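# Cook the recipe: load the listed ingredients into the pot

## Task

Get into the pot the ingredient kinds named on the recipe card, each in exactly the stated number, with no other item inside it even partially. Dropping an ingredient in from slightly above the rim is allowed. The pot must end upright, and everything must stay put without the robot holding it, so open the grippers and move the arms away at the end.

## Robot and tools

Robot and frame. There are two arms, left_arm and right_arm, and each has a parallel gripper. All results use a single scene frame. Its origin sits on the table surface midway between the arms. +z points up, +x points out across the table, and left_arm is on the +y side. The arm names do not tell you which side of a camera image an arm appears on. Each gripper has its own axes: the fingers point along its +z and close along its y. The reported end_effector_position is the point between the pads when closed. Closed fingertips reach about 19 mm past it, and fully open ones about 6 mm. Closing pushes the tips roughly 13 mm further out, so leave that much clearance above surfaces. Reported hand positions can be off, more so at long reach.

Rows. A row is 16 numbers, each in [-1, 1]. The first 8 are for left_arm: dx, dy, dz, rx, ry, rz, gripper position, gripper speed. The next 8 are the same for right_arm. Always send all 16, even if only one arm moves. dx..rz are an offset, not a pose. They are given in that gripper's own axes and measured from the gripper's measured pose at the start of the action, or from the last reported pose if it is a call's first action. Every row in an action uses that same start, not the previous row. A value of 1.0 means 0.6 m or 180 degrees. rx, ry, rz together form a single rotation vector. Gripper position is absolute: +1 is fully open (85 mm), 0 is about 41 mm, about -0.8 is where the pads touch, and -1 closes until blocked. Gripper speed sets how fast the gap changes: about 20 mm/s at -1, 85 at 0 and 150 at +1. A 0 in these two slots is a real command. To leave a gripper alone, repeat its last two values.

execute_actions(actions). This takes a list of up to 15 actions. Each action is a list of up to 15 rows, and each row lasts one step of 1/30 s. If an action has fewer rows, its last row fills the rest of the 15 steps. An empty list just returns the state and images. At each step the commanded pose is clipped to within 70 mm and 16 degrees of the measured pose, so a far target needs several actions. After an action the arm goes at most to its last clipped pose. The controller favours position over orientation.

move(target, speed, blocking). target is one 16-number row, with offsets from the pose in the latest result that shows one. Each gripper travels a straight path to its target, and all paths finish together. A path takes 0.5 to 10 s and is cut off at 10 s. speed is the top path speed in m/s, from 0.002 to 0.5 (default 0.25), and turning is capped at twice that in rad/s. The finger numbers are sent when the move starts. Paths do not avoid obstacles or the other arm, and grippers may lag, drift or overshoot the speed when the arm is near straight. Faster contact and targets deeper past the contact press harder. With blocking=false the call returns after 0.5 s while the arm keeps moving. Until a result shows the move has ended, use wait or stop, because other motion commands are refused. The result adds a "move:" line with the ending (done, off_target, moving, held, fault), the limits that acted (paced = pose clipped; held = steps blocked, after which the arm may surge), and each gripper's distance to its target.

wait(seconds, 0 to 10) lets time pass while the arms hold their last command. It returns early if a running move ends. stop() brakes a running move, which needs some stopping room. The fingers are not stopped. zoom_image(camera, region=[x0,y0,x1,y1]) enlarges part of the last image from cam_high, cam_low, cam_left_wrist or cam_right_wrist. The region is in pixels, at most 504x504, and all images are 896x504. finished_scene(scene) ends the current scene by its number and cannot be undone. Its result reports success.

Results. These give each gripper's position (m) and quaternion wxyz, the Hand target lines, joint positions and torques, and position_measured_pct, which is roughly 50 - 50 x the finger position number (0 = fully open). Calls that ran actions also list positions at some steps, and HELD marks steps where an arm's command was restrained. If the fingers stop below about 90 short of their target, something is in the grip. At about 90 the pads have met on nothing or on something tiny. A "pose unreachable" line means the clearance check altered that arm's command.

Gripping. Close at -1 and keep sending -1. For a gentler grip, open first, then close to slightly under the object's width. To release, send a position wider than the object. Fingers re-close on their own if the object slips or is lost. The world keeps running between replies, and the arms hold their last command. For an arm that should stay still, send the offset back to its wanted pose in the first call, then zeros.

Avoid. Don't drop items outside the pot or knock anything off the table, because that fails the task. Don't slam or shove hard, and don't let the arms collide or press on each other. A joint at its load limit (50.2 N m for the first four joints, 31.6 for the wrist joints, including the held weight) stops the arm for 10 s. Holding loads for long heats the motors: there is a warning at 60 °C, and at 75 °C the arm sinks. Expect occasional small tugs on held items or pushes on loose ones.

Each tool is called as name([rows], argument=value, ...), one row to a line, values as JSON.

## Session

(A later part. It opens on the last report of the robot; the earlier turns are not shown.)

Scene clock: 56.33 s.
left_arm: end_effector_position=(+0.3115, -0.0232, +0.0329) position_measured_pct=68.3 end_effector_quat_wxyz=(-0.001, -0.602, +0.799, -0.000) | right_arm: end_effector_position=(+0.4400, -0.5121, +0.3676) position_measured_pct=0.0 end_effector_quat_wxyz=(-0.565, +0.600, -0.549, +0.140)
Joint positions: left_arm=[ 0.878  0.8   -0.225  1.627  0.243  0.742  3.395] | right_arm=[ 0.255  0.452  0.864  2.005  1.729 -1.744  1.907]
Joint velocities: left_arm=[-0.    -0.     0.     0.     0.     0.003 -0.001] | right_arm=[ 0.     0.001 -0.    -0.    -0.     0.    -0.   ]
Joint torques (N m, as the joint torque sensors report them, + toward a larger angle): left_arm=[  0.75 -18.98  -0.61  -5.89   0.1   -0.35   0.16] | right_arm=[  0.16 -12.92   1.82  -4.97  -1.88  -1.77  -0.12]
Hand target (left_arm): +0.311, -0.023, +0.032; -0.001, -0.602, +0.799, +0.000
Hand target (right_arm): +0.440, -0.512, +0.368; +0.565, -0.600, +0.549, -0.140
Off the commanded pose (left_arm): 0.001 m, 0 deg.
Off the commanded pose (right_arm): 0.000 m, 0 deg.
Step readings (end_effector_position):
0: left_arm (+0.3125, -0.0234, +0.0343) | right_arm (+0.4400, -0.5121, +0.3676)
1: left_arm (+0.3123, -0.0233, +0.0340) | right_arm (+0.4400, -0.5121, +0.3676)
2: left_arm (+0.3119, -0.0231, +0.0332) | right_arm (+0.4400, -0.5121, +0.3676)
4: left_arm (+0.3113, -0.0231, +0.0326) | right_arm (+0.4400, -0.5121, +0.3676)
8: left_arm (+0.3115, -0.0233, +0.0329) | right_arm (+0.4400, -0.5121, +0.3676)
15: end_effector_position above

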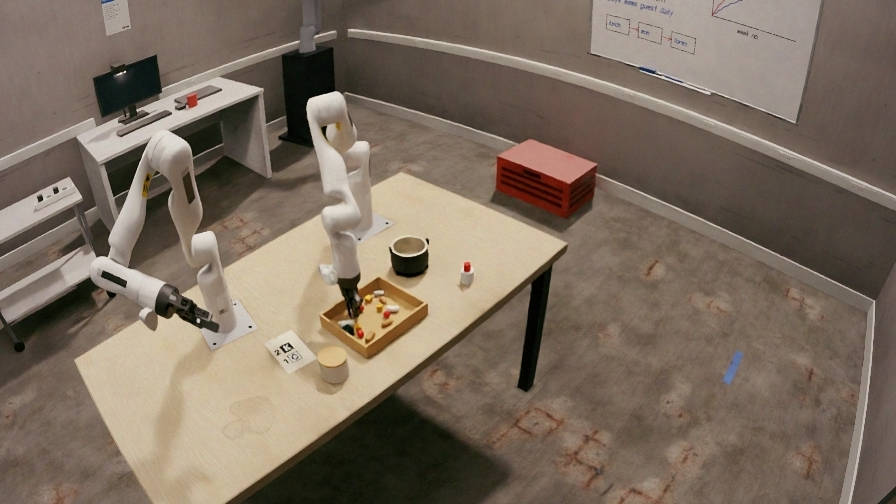

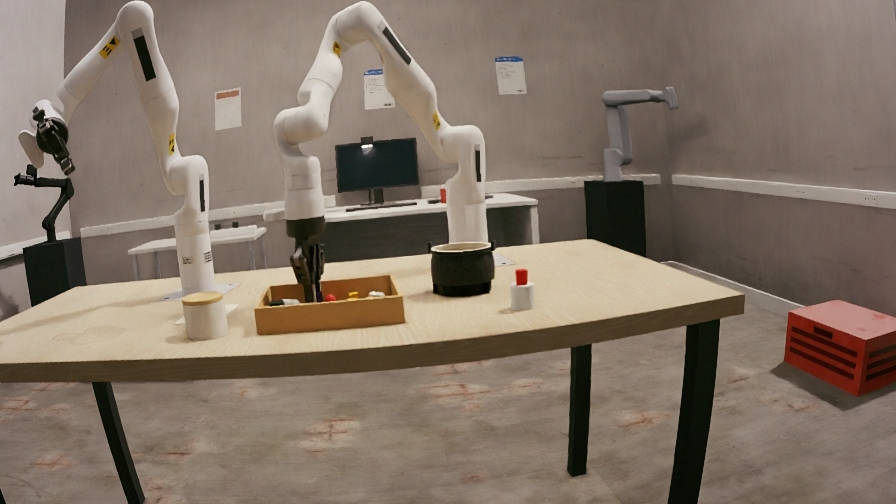

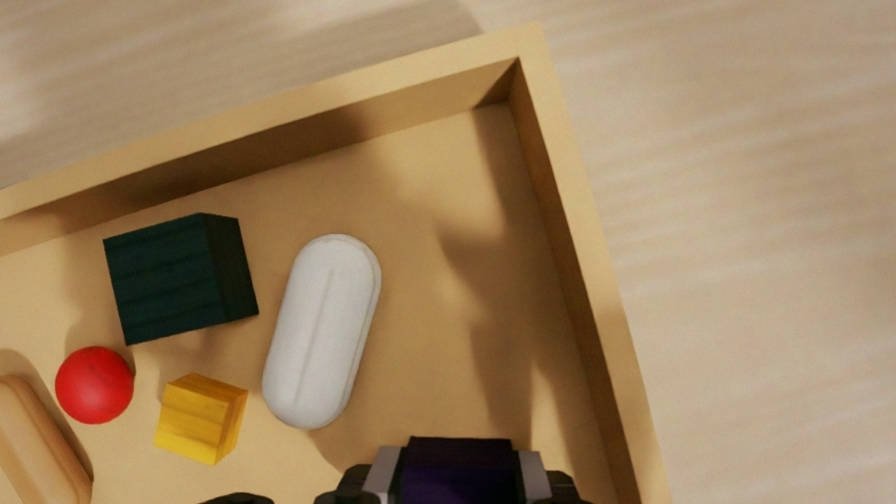

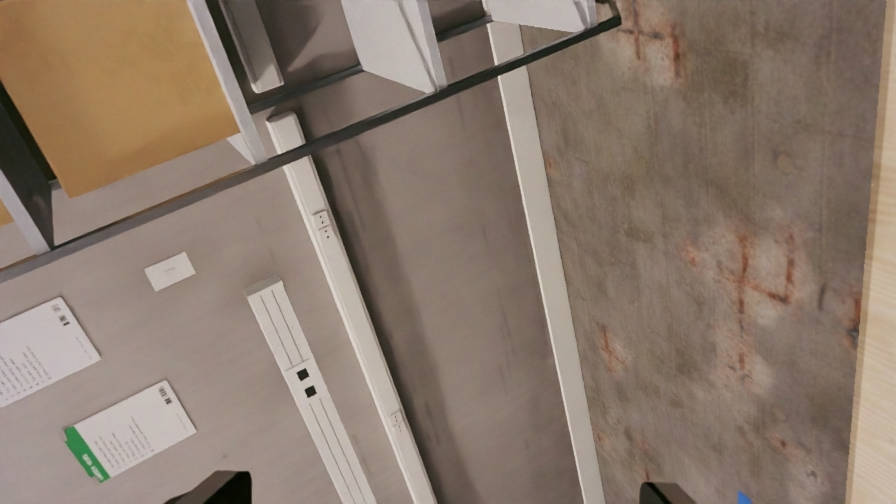

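move(target=[0,0,-0.187,0,0,0,-0.5,0,0,0,0,0,0,0,1,0], speed=0.3)

move(target=[-0.448,0.221,0.038,0,0,0.139,-0.5,0,0,0,0,0,0,0,1,0], speed=0.3)

execute_actions([
  [[0,0,0,0,0,0,-0.2,0,0,0,0,0,0,0,1,0],[0,0,0,0,0,0,-0.2,0,0,0,0,0,0,0,1,0],[0,0,0,0,0,0,-0.2,0,0,0,0,0,0,0,1,0],[0,0,0,0,0,0,-0.2,0,0,0,0,0,0,0,1,0],[0,0,0,0,0,0,-0.2,0,0,0,0,0,0,0,1,0],[0,0,0,0,0,0,-0.2,0,0,0,0,0,0,0,1,0],[0,0,-0.005,0,0,0,-0.2,0,0,0,0,0,0,0,1,0],[0,0,-0.01,0,0,0,-0.2,0,0,0,0,0,0,0,1,0],[0,0,-0.017,0,0,0,-0.2,0,0,0,0,0,0,0,1,0],[0,0,-0.024,0,0,0,-0.2,0,0,0,0,0,0,0,1,0],[0,0,-0.03,0,0,0,-0.2,0,0,0,0,0,0,0,1,0],[0,0,-0.035,0,0,0,-0.2,0,0,0,0,0,0,0,1,0]],
])

Scene clock: 63.07 s.
left_arm: end_effector_position=(+0.3116, -0.0230, +0.1450) position_measured_pct=68.3 end_effector_quat_wxyz=(-0.001, -0.602, +0.799, -0.000) | right_arm: end_effector_position=(+0.4400, -0.5121, +0.3676) position_measured_pct=0.0 end_effector_quat_wxyz=(-0.565, +0.600, -0.549, +0.140)
Joint positions: left_arm=[ 0.9    0.627 -0.263  1.528  0.184  1.011  3.444] | right_arm=[ 0.255  0.452  0.864  2.005  1.729 -1.744  1.907]
Joint velocities: left_arm=[ 0.001 -0.004 -0.001 -0.    -0.001 -0.     0.   ] | right_arm=[-0.     0.    -0.    -0.     0.    -0.     0.001]
Joint torques (N m, as the joint torque sensors report them, + toward a larger angle): left_arm=[  0.68 -18.54  -0.49  -7.66   0.15  -0.38   0.21] | right_arm=[  0.16 -13.05   1.85  -5.09  -1.85  -1.75  -0.05]
Hand target (left_arm): +0.312, -0.023, +0.145; -0.001, -0.602, +0.799, -0.000
Hand target (right_arm): +0.440, -0.512, +0.368; +0.565, -0.600, +0.549, -0.140
Off the commanded pose (left_arm): 0.000 m, 0 deg.
Off the commanded pose (right_arm): 0.000 m, 0 deg.
move: done

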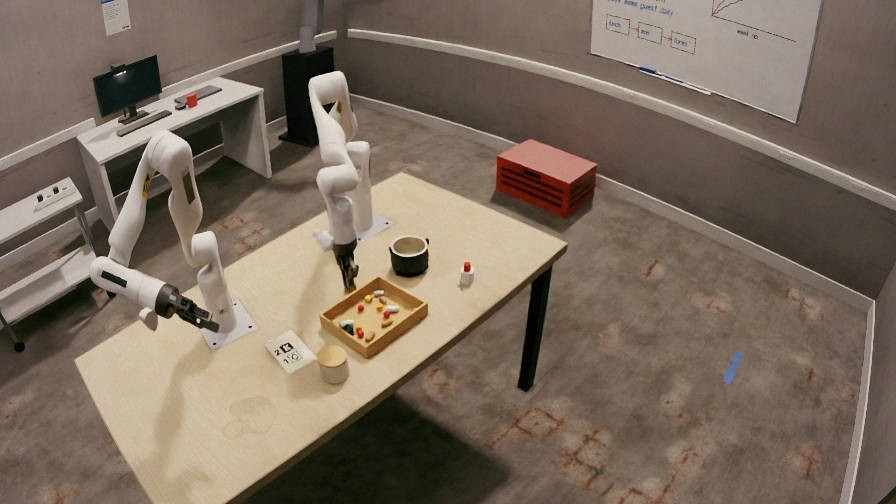

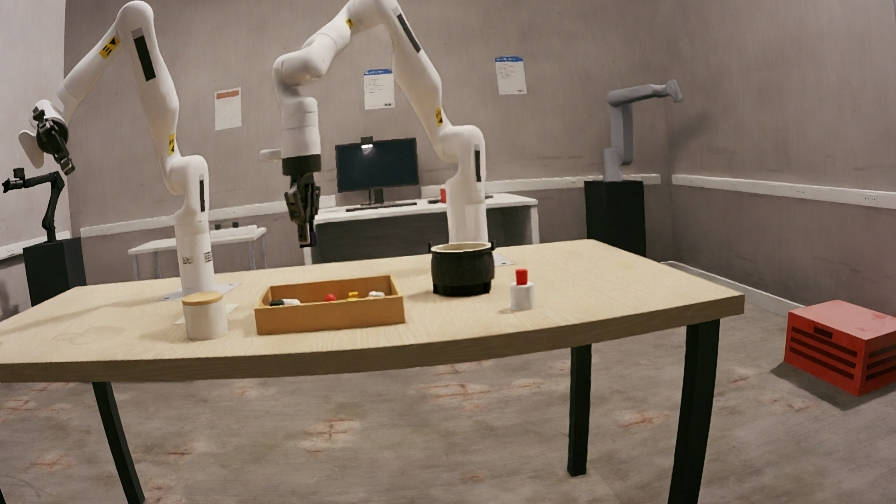

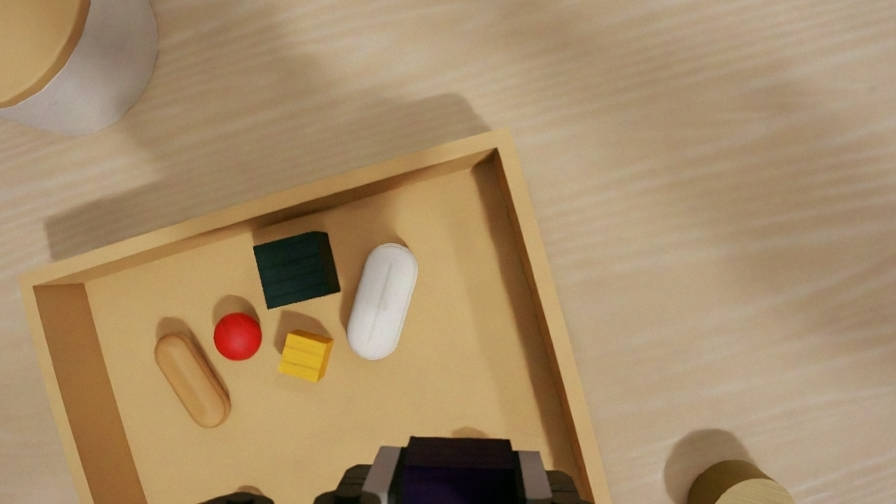

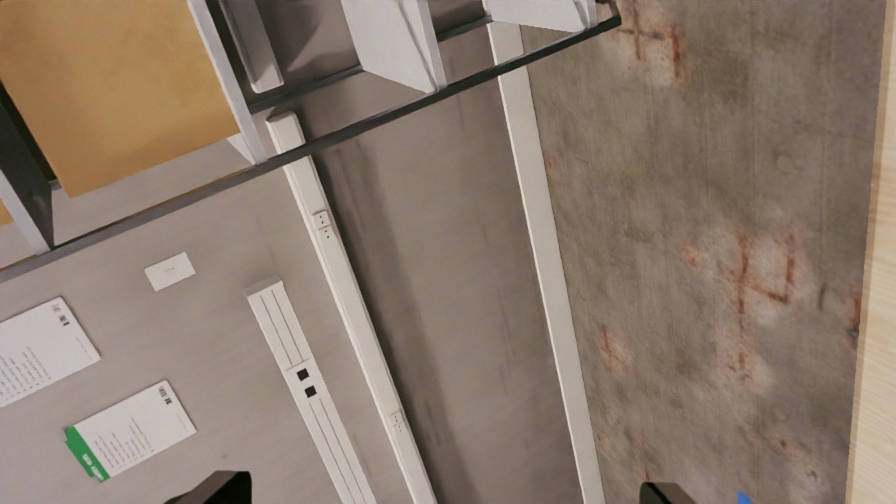

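Scene clock: 64.57 s.
left_arm: end_effector_position=(+0.2594, +0.2719, +0.1221) position_measured_pct=68.3 end_effector_quat_wxyz=(-0.001, -0.414, +0.910, -0.000) | right_arm: end_effector_position=(+0.4400, -0.5121, +0.3676) position_measured_pct=0.0 end_effector_quat_wxyz=(-0.565, +0.600, -0.549, +0.140)
Joint positions: left_arm=[ 0.345  0.314 -0.27   2.195  0.137  0.649  2.396] | right_arm=[ 0.255  0.452  0.864  2.005  1.729 -1.744  1.907]
Joint velocities: left_arm=[-0.009 -0.003 -0.016  0.     0.009  0.001 -0.01 ] | right_arm=[ 0.     0.     0.001 -0.001  0.     0.     0.   ]
Joint torques (N m, as the joint torque sensors report them, + toward a larger angle): left_arm=[  0.88 -11.09   0.2   -5.44  -0.06  -0.01   0.1 ] | right_arm=[  0.   -12.93   1.72  -4.97  -1.91  -1.74  -0.16]
Hand target (left_arm): +0.260, +0.272, +0.122; -0.001, -0.415, +0.910, -0.000
Hand target (right_arm): +0.440, -0.512, +0.368; +0.565, -0.600, +0.549, -0.140
Off the commanded pose (left_arm): 0.001 m, 0 deg.
Off the commanded pose (right_arm): 0.000 m, 0 deg.
move: done

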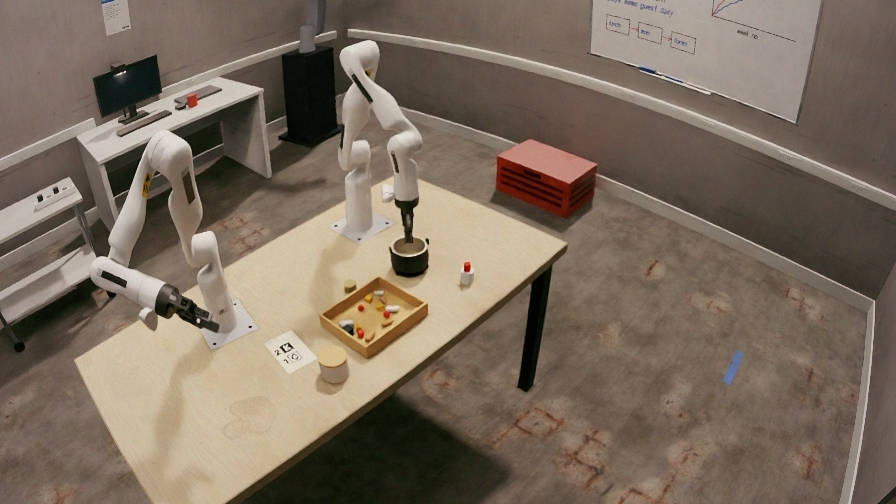

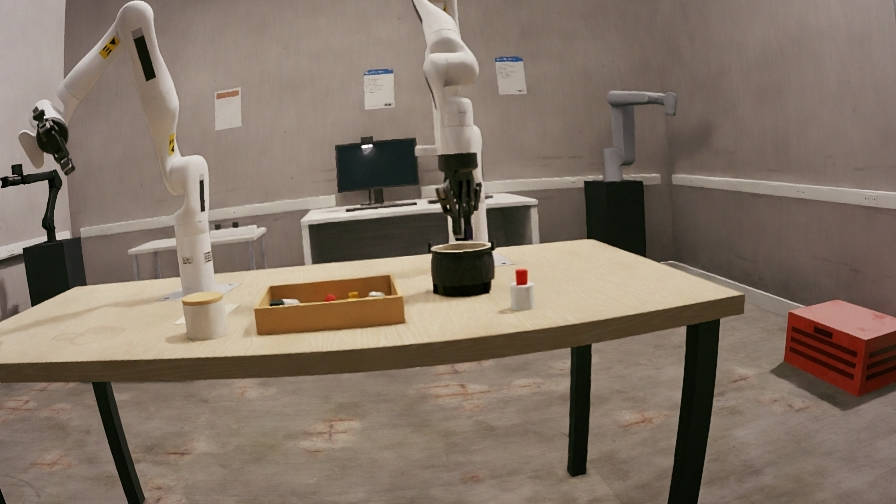

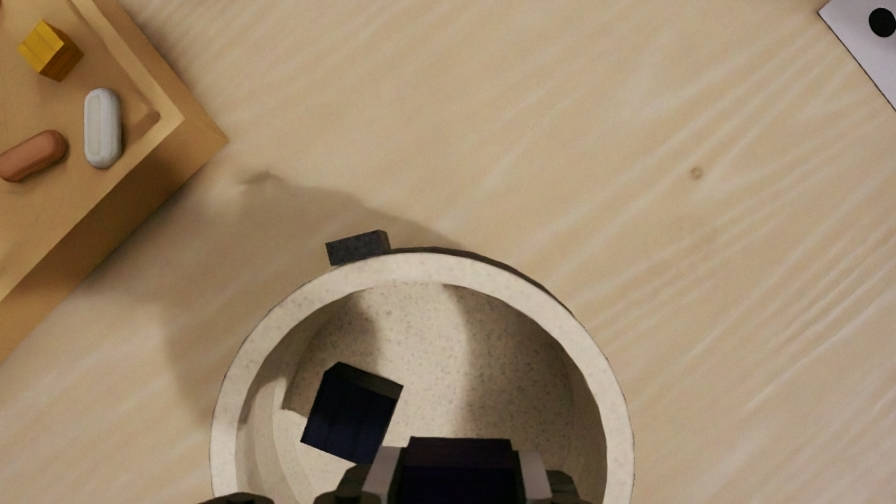

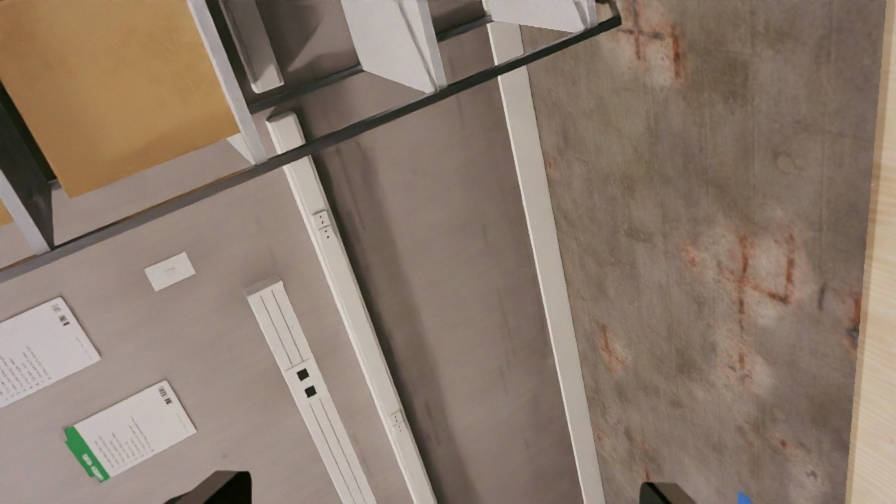

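Scene clock: 65.07 s.
left_arm: end_effector_position=(+0.2591, +0.2723, +0.1422) position_measured_pct=59.9 end_effector_quat_wxyz=(-0.001, -0.414, +0.910, +0.001) | right_arm: end_effector_position=(+0.4400, -0.5121, +0.3676) position_measured_pct=0.0 end_effector_quat_wxyz=(-0.565, +0.600, -0.549, +0.140)
Joint positions: left_arm=[ 0.358  0.269 -0.282  2.164  0.112  0.725  2.421] | right_arm=[ 0.255  0.452  0.864  2.005  1.729 -1.744  1.907]
Joint velocities: left_arm=[ 0.002 -0.005 -0.003 -0.009 -0.013  0.036  0.014] | right_arm=[ 0.  0. -0. -0.  0. -0. -0.]
Joint torques (N m, as the joint torque sensors report them, + toward a larger angle): left_arm=[  0.87 -10.54   0.51  -5.77  -0.24  -0.11   0.15] | right_arm=[  0.14 -12.95   1.8   -5.1   -1.87  -1.73  -0.17]
Hand target (left_arm): +0.259, +0.272, +0.143; -0.001, -0.414, +0.910, -0.000
Hand target (right_arm): +0.440, -0.512, +0.368; +0.565, -0.600, +0.549, -0.140
Off the commanded pose (left_arm): 0.001 m, 0 deg.
Off the commanded pose (right_arm): 0.000 m, 0 deg.
Step readings (end_effector_position):
0: left_arm (+0.2594, +0.2719, +0.1221) | right_arm (+0.4400, -0.5121, +0.3676)
1: left_arm (+0.2594, +0.2719, +0.1221) | right_arm (+0.4400, -0.5121, +0.3676)
2: left_arm (+0.2593, +0.2717, +0.1220) | right_arm (+0.4400, -0.5121, +0.3676)
4: left_arm (+0.2593, +0.2717, +0.1221) | right_arm (+0.4400, -0.5121, +0.3676)
8: left_arm (+0.2596, +0.2715, +0.1246) | right_arm (+0.4400, -0.5121, +0.3676)
15: end_effector_position above

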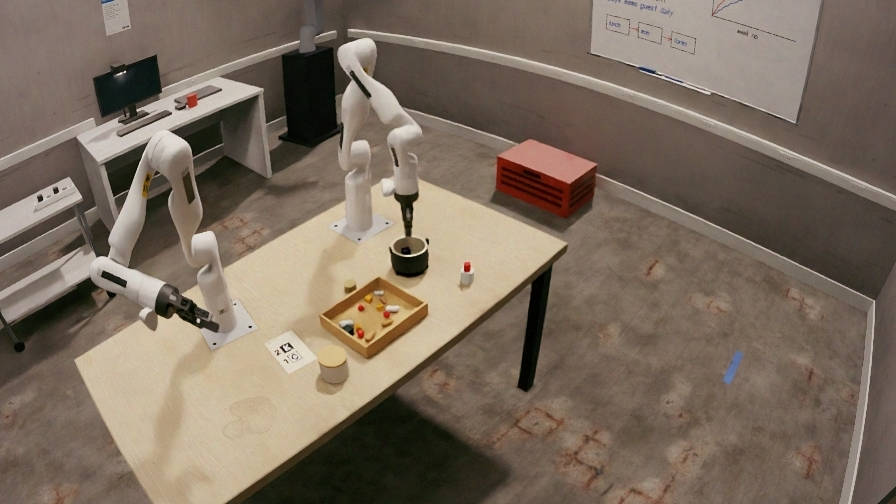

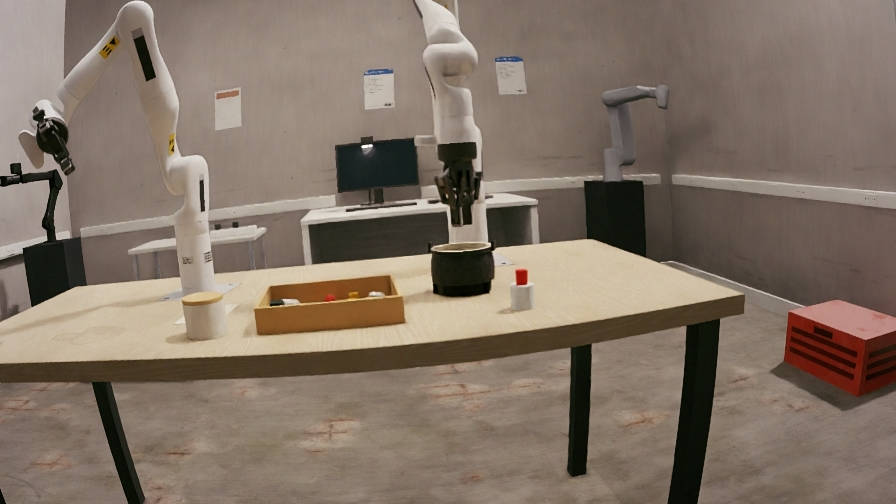

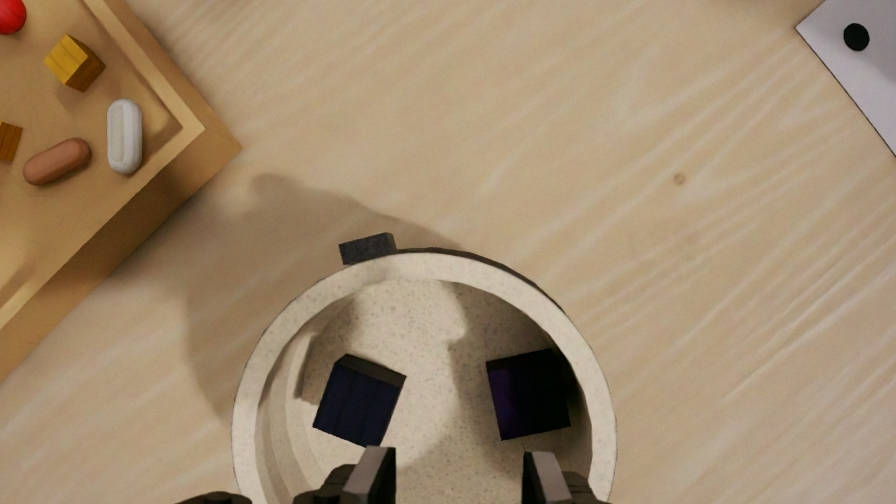

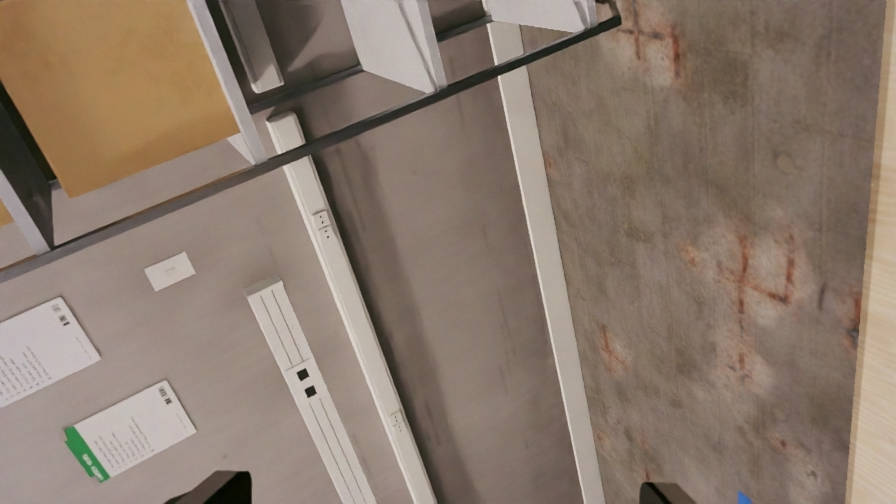

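move(target=[0.108,-0.379,0.103,0,0,0,-0.27,0,0,0,0,0,0,0,1,0], speed=0.3)

Scene clock: 68.63 s.
left_arm: end_effector_position=(+0.3870, +0.0734, +0.0802) position_measured_pct=63.5 end_effector_quat_wxyz=(-0.001, -0.414, +0.910, +0.000) | right_arm: end_effector_position=(+0.4400, -0.5121, +0.3676) position_measured_pct=0.0 end_effector_quat_wxyz=(-0.565, +0.600, -0.549, +0.140)
Joint positions: left_arm=[ 0.608  0.717 -0.182  1.595  0.162  0.846  2.782] | right_arm=[ 0.255  0.452  0.864  2.005  1.729 -1.744  1.907]
Joint velocities: left_arm=[ 0.001  0.009  0.002 -0.003 -0.002  0.001  0.001] | right_arm=[-0.  0. -0.  0.  0.  0. -0.]
Joint torques (N m, as the joint torque sensors report them, + toward a larger angle): left_arm=[  0.54 -19.29  -0.27  -6.77   0.25  -0.19   0.15] | right_arm=[  0.02 -13.01   1.84  -5.07  -1.8   -1.78  -0.12]
Hand target (left_arm): +0.387, +0.073, +0.080; -0.002, -0.414, +0.910, +0.001
Hand target (right_arm): +0.440, -0.512, +0.368; +0.565, -0.600, +0.549, -0.140
Off the commanded pose (left_arm): 0.001 m, 0 deg.
Off the commanded pose (right_arm): 0.000 m, 0 deg.
move: done

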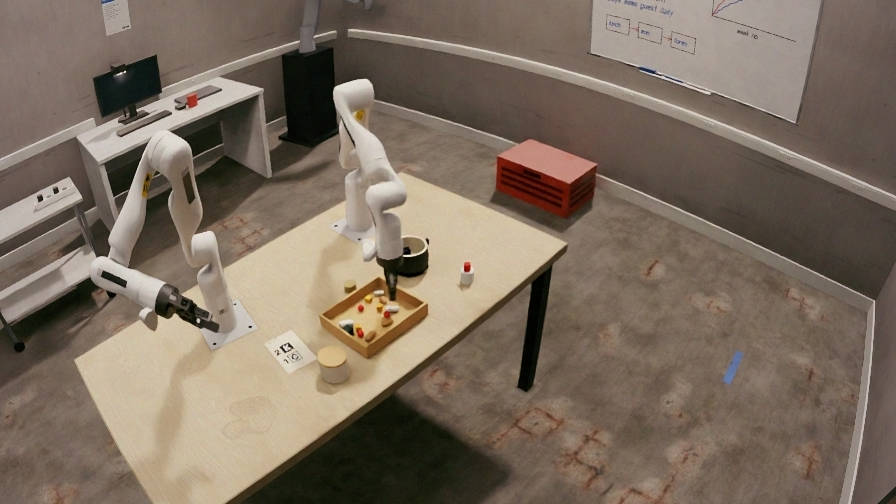

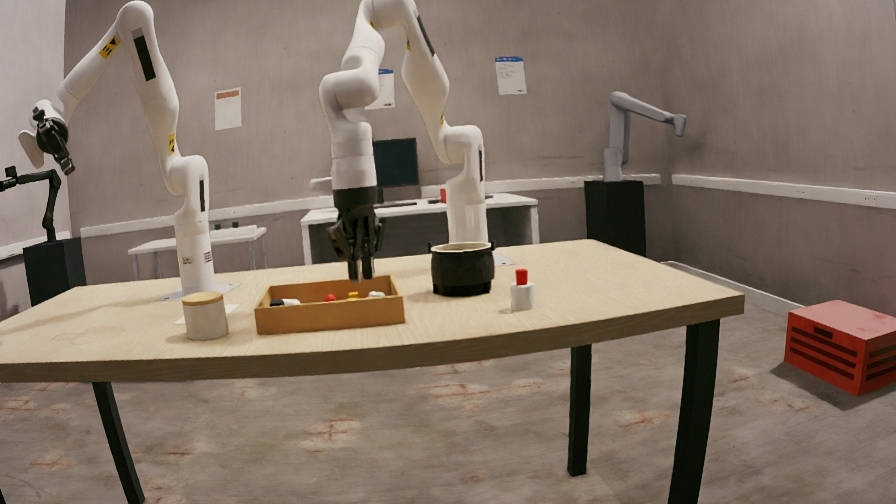

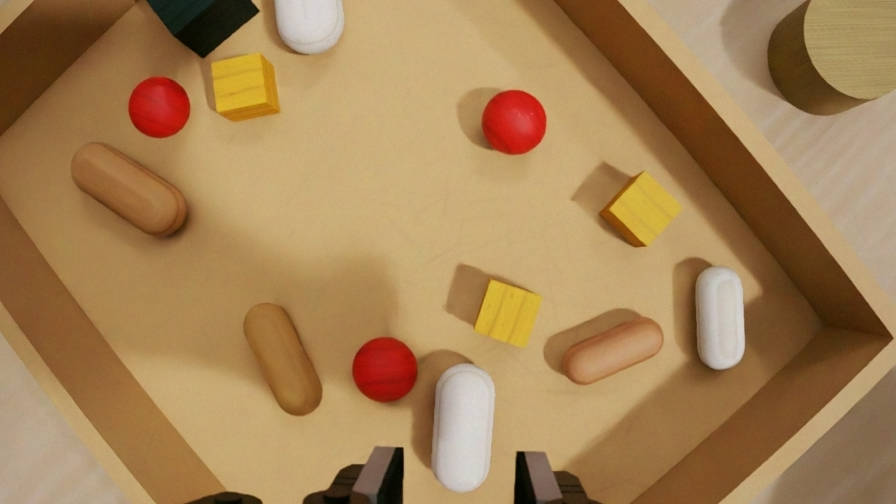

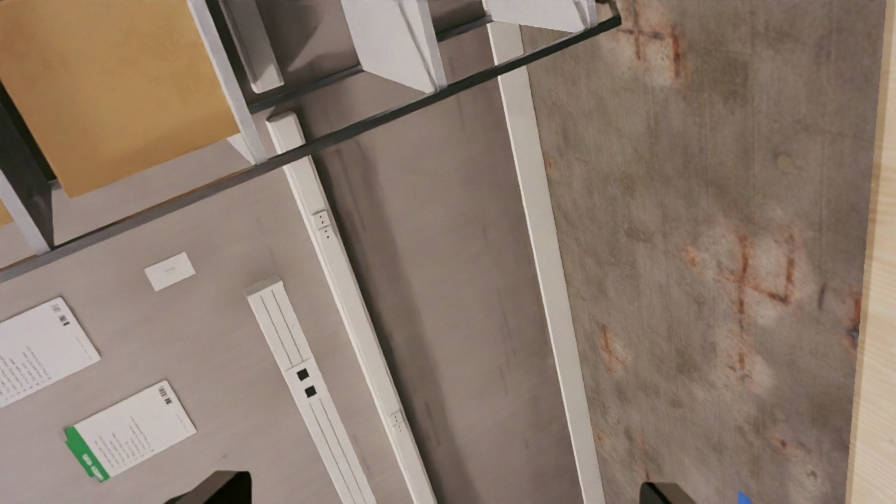

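move(target=[-0.002,0,0.085,0,0,0,-0.27,0,0,0,0,0,0,0,1,0], speed=0.08)

execute_actions([
  [[0,0,0,0,0,0,-0.65,0,0,0,0,0,0,0,1,0]],
])

move(target=[0,0,-0.185,0,0,0,-0.65,0,0,0,0,0,0,0,1,0], speed=0.3)

Scene clock: 72.50 s.
left_arm: end_effector_position=(+0.3877, +0.0742, +0.0294) position_measured_pct=63.5 end_effector_quat_wxyz=(-0.001, -0.414, +0.910, +0.000) | right_arm: end_effector_position=(+0.4400, -0.5121, +0.3676) position_measured_pct=0.0 end_effector_quat_wxyz=(-0.565, +0.600, -0.549, +0.140)
Joint positions: left_arm=[ 0.596  0.803 -0.166  1.627  0.183  0.729  2.763] | right_arm=[ 0.255  0.452  0.864  2.005  1.729 -1.744  1.907]
Joint velocities: left_arm=[ 0.     0.004  0.     0.    -0.    -0.    -0.002] | right_arm=[ 0.    -0.    -0.001 -0.    -0.     0.     0.001]
Joint torques (N m, as the joint torque sensors report them, + toward a larger angle): left_arm=[  0.8  -19.07  -0.52  -5.9    0.01  -0.11   0.28] | right_arm=[  0.02 -12.95   1.74  -5.02  -1.88  -1.74  -0.1 ]
Hand target (left_arm): +0.388, +0.074, +0.029; -0.001, -0.414, +0.910, +0.000
Hand target (right_arm): +0.440, -0.512, +0.368; +0.565, -0.600, +0.549, -0.140
Off the commanded pose (left_arm): 0.000 m, 0 deg.
Off the commanded pose (right_arm): 0.000 m, 0 deg.
move: done

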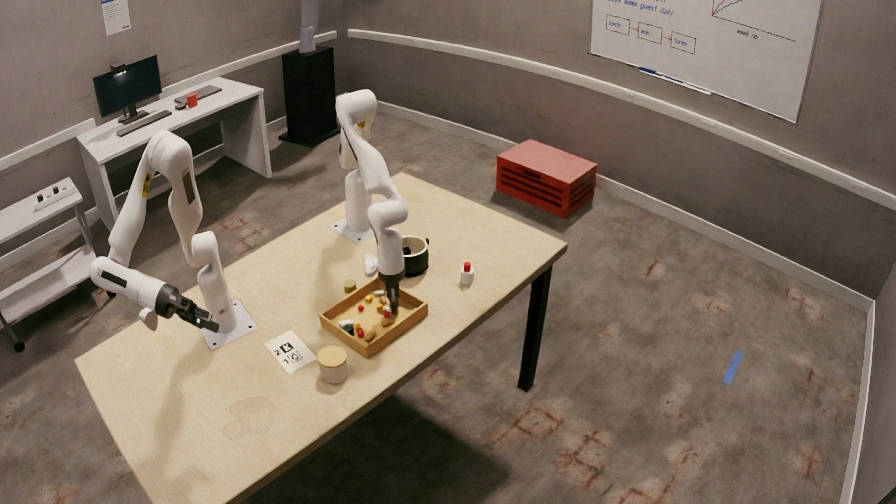

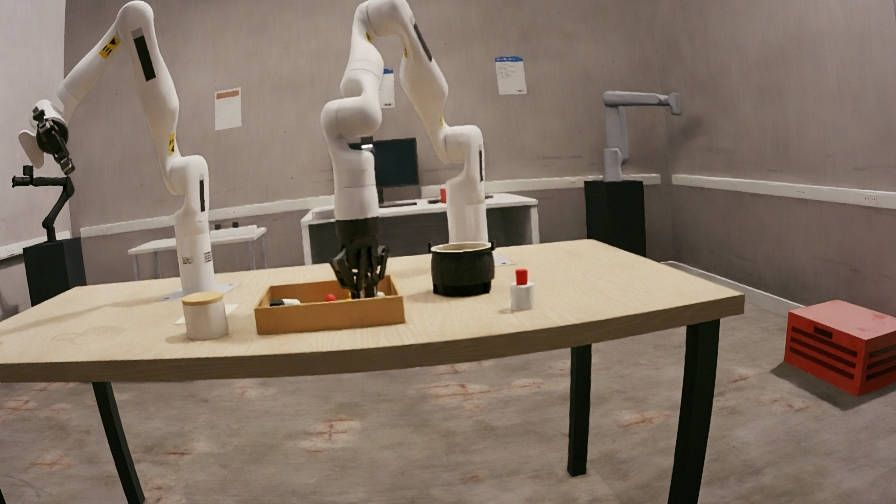

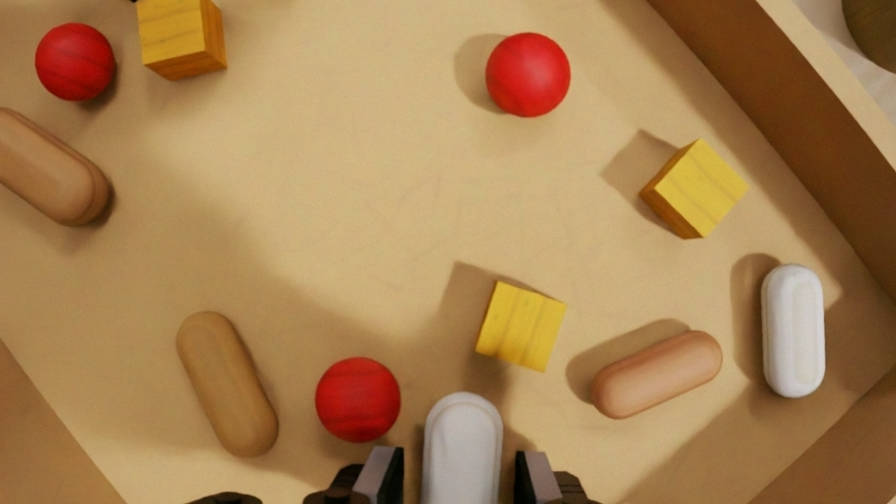

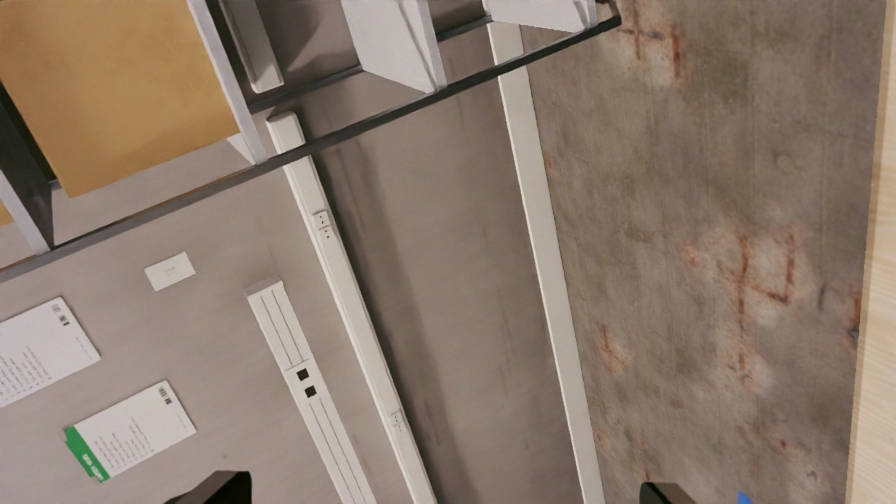

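Scene clock: 73.00 s.
left_arm: end_effector_position=(+0.3879, +0.0741, +0.0298) position_measured_pct=76.2 end_effector_quat_wxyz=(-0.001, -0.414, +0.910, -0.000) | right_arm: end_effector_position=(+0.4400, -0.5121, +0.3676) position_measured_pct=0.0 end_effector_quat_wxyz=(-0.565, +0.600, -0.549, +0.140)
Joint positions: left_arm=[ 0.596  0.802 -0.166  1.627  0.183  0.729  2.763] | right_arm=[ 0.255  0.452  0.864  2.005  1.729 -1.744  1.907]
Joint velocities: left_arm=[-0.001 -0.    -0.001  0.     0.     0.001 -0.001] | right_arm=[-0.    -0.    -0.001 -0.001 -0.     0.    -0.001]
Joint torques (N m, as the joint torque sensors report them, + toward a larger angle): left_arm=[  0.72 -18.99  -0.12  -5.72   0.06  -0.3    0.18] | right_arm=[  0.13 -12.89   1.84  -5.06  -1.88  -1.77  -0.09]
Hand target (left_arm): +0.388, +0.074, +0.029; -0.001, -0.414, +0.910, +0.000
Hand target (right_arm): +0.440, -0.512, +0.368; +0.565, -0.600, +0.549, -0.140
Off the commanded pose (left_arm): 0.000 m, 0 deg.
Off the commanded pose (right_arm): 0.000 m, 0 deg.
Step readings (end_effector_position):
0: left_arm (+0.3877, +0.0742, +0.0294) | right_arm (+0.4400, -0.5121, +0.3676)
1: left_arm (+0.3877, +0.0742, +0.0294) | right_arm (+0.4400, -0.5121, +0.3676)
2: left_arm (+0.3877, +0.0742, +0.0294) | right_arm (+0.4400, -0.5121, +0.3676)
4: left_arm (+0.3877, +0.0741, +0.0294) | right_arm (+0.4400, -0.5121, +0.3676)
8: left_arm (+0.3878, +0.0741, +0.0297) | right_arm (+0.4400, -0.5121, +0.3676)
15: end_effector_position above

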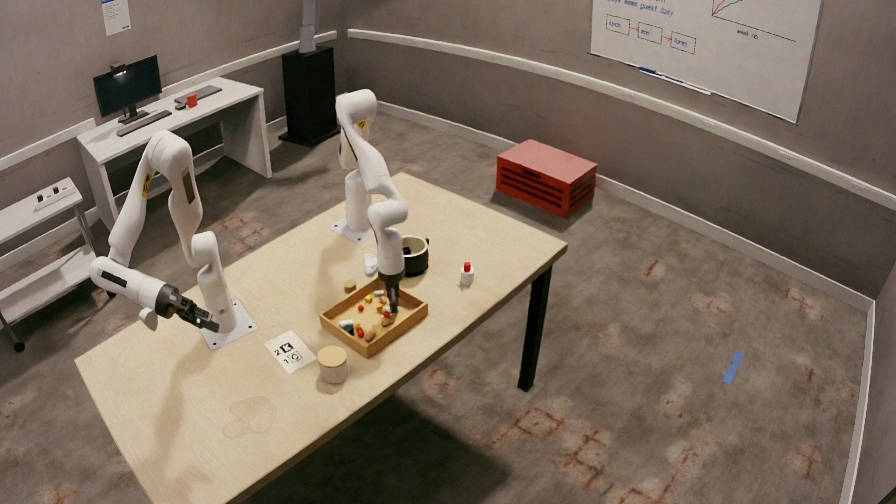

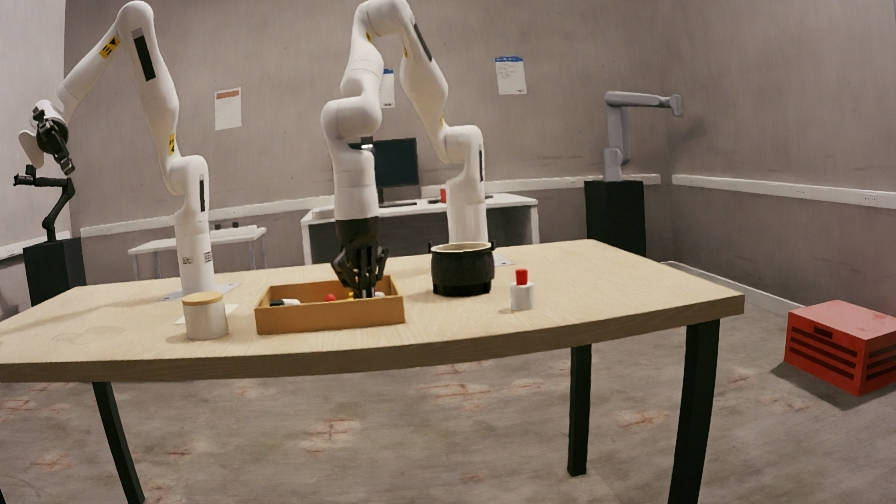

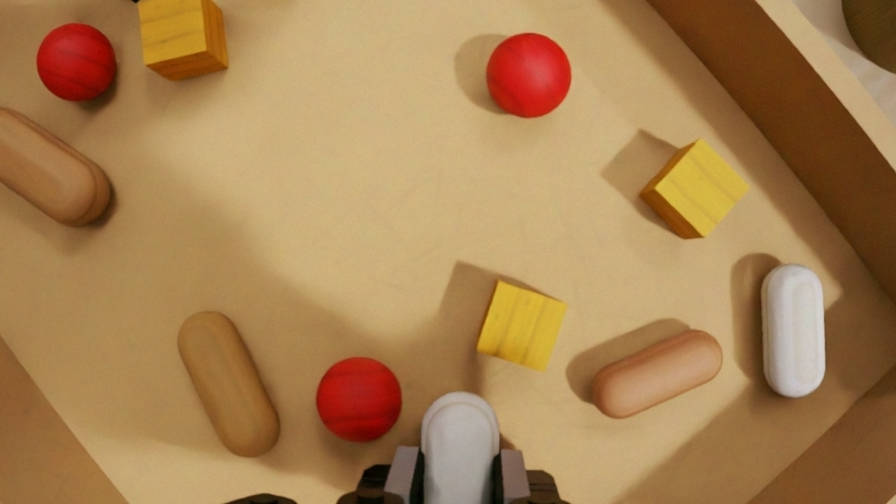

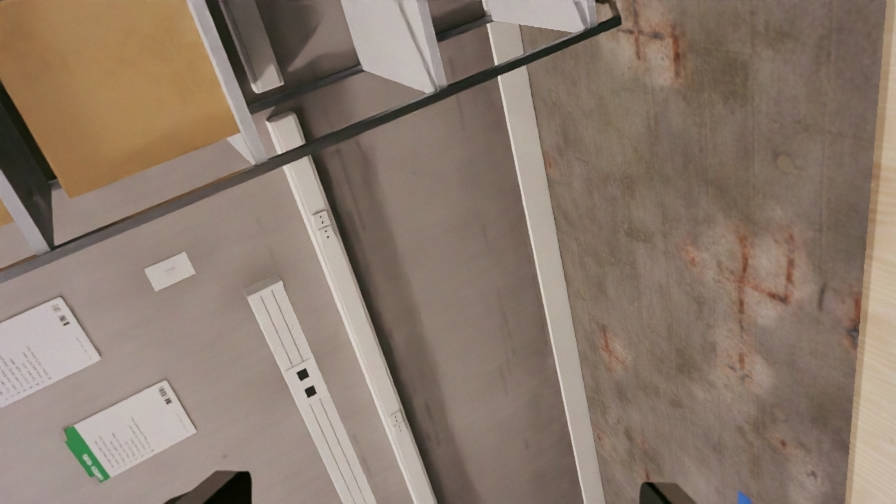

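Scene clock: 73.80 s.
left_arm: end_effector_position=(+0.3880, +0.0742, +0.1407) position_measured_pct=76.2 end_effector_quat_wxyz=(-0.001, -0.414, +0.910, -0.000) | right_arm: end_effector_position=(+0.4400, -0.5121, +0.3676) position_measured_pct=0.0 end_effector_quat_wxyz=(-0.565, +0.600, -0.549, +0.140)
Joint positions: left_arm=[ 0.613  0.63  -0.194  1.532  0.138  0.995  2.799] | right_arm=[ 0.255  0.452  0.864  2.005  1.729 -1.744  1.907]
Joint velocities: left_arm=[ 0.001 -0.004 -0.001  0.001 -0.001 -0.     0.002] | right_arm=[-0.     0.001  0.001  0.    -0.     0.001 -0.001]
Joint torques (N m, as the joint torque sensors report them, + toward a larger angle): left_arm=[  0.8  -18.3   -0.48  -7.59   0.11  -0.43   0.24] | right_arm=[  0.07 -12.97   1.72  -5.11  -1.91  -1.76  -0.08]
Hand target (left_arm): +0.388, +0.074, +0.141; -0.001, -0.414, +0.910, -0.000
Hand target (right_arm): +0.440, -0.512, +0.368; +0.565, -0.600, +0.549, -0.140
Off the commanded pose (left_arm): 0.000 m, 0 deg.
Off the commanded pose (right_arm): 0.000 m, 0 deg.
move: done

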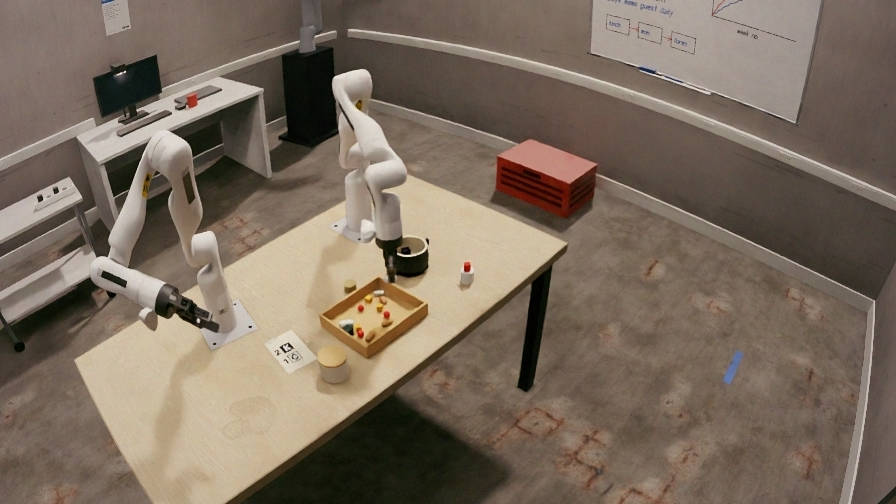

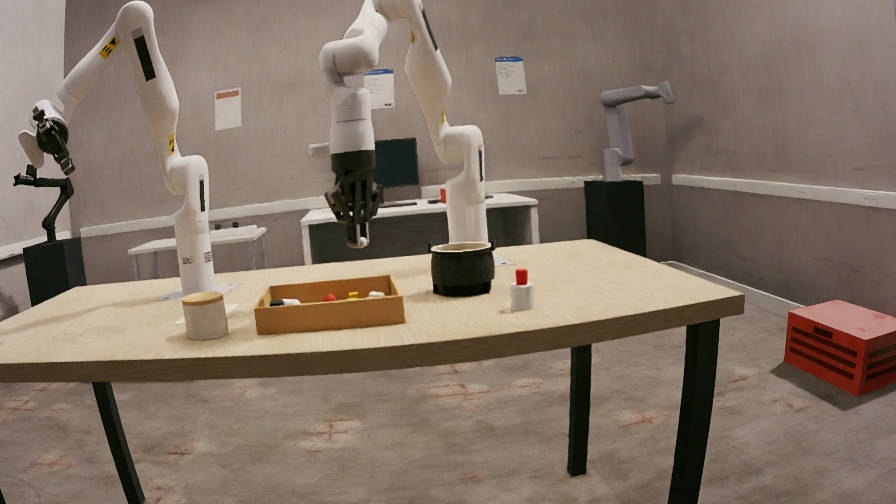

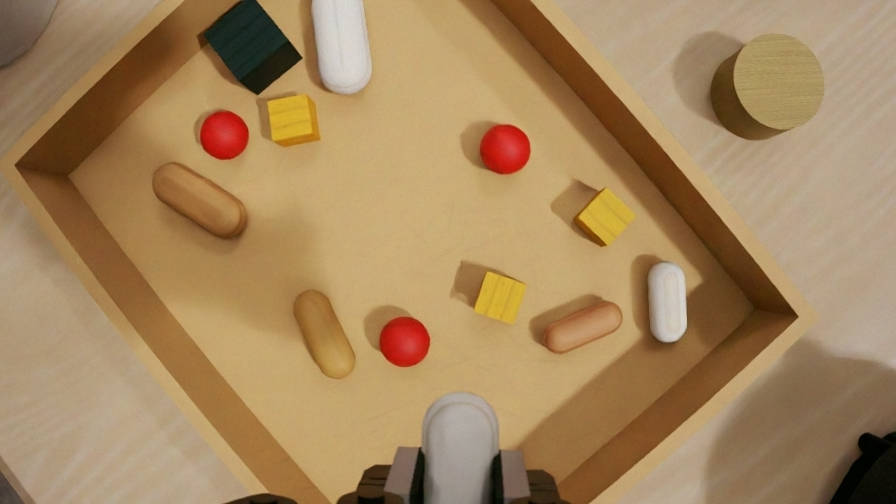

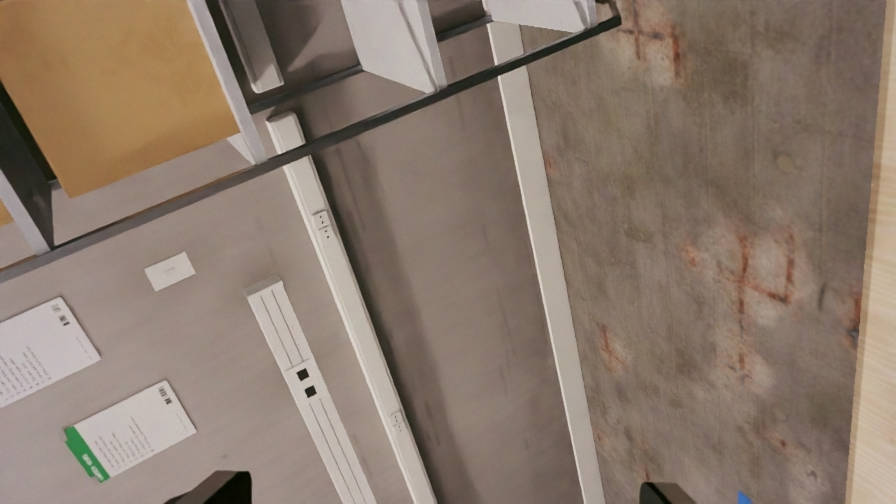

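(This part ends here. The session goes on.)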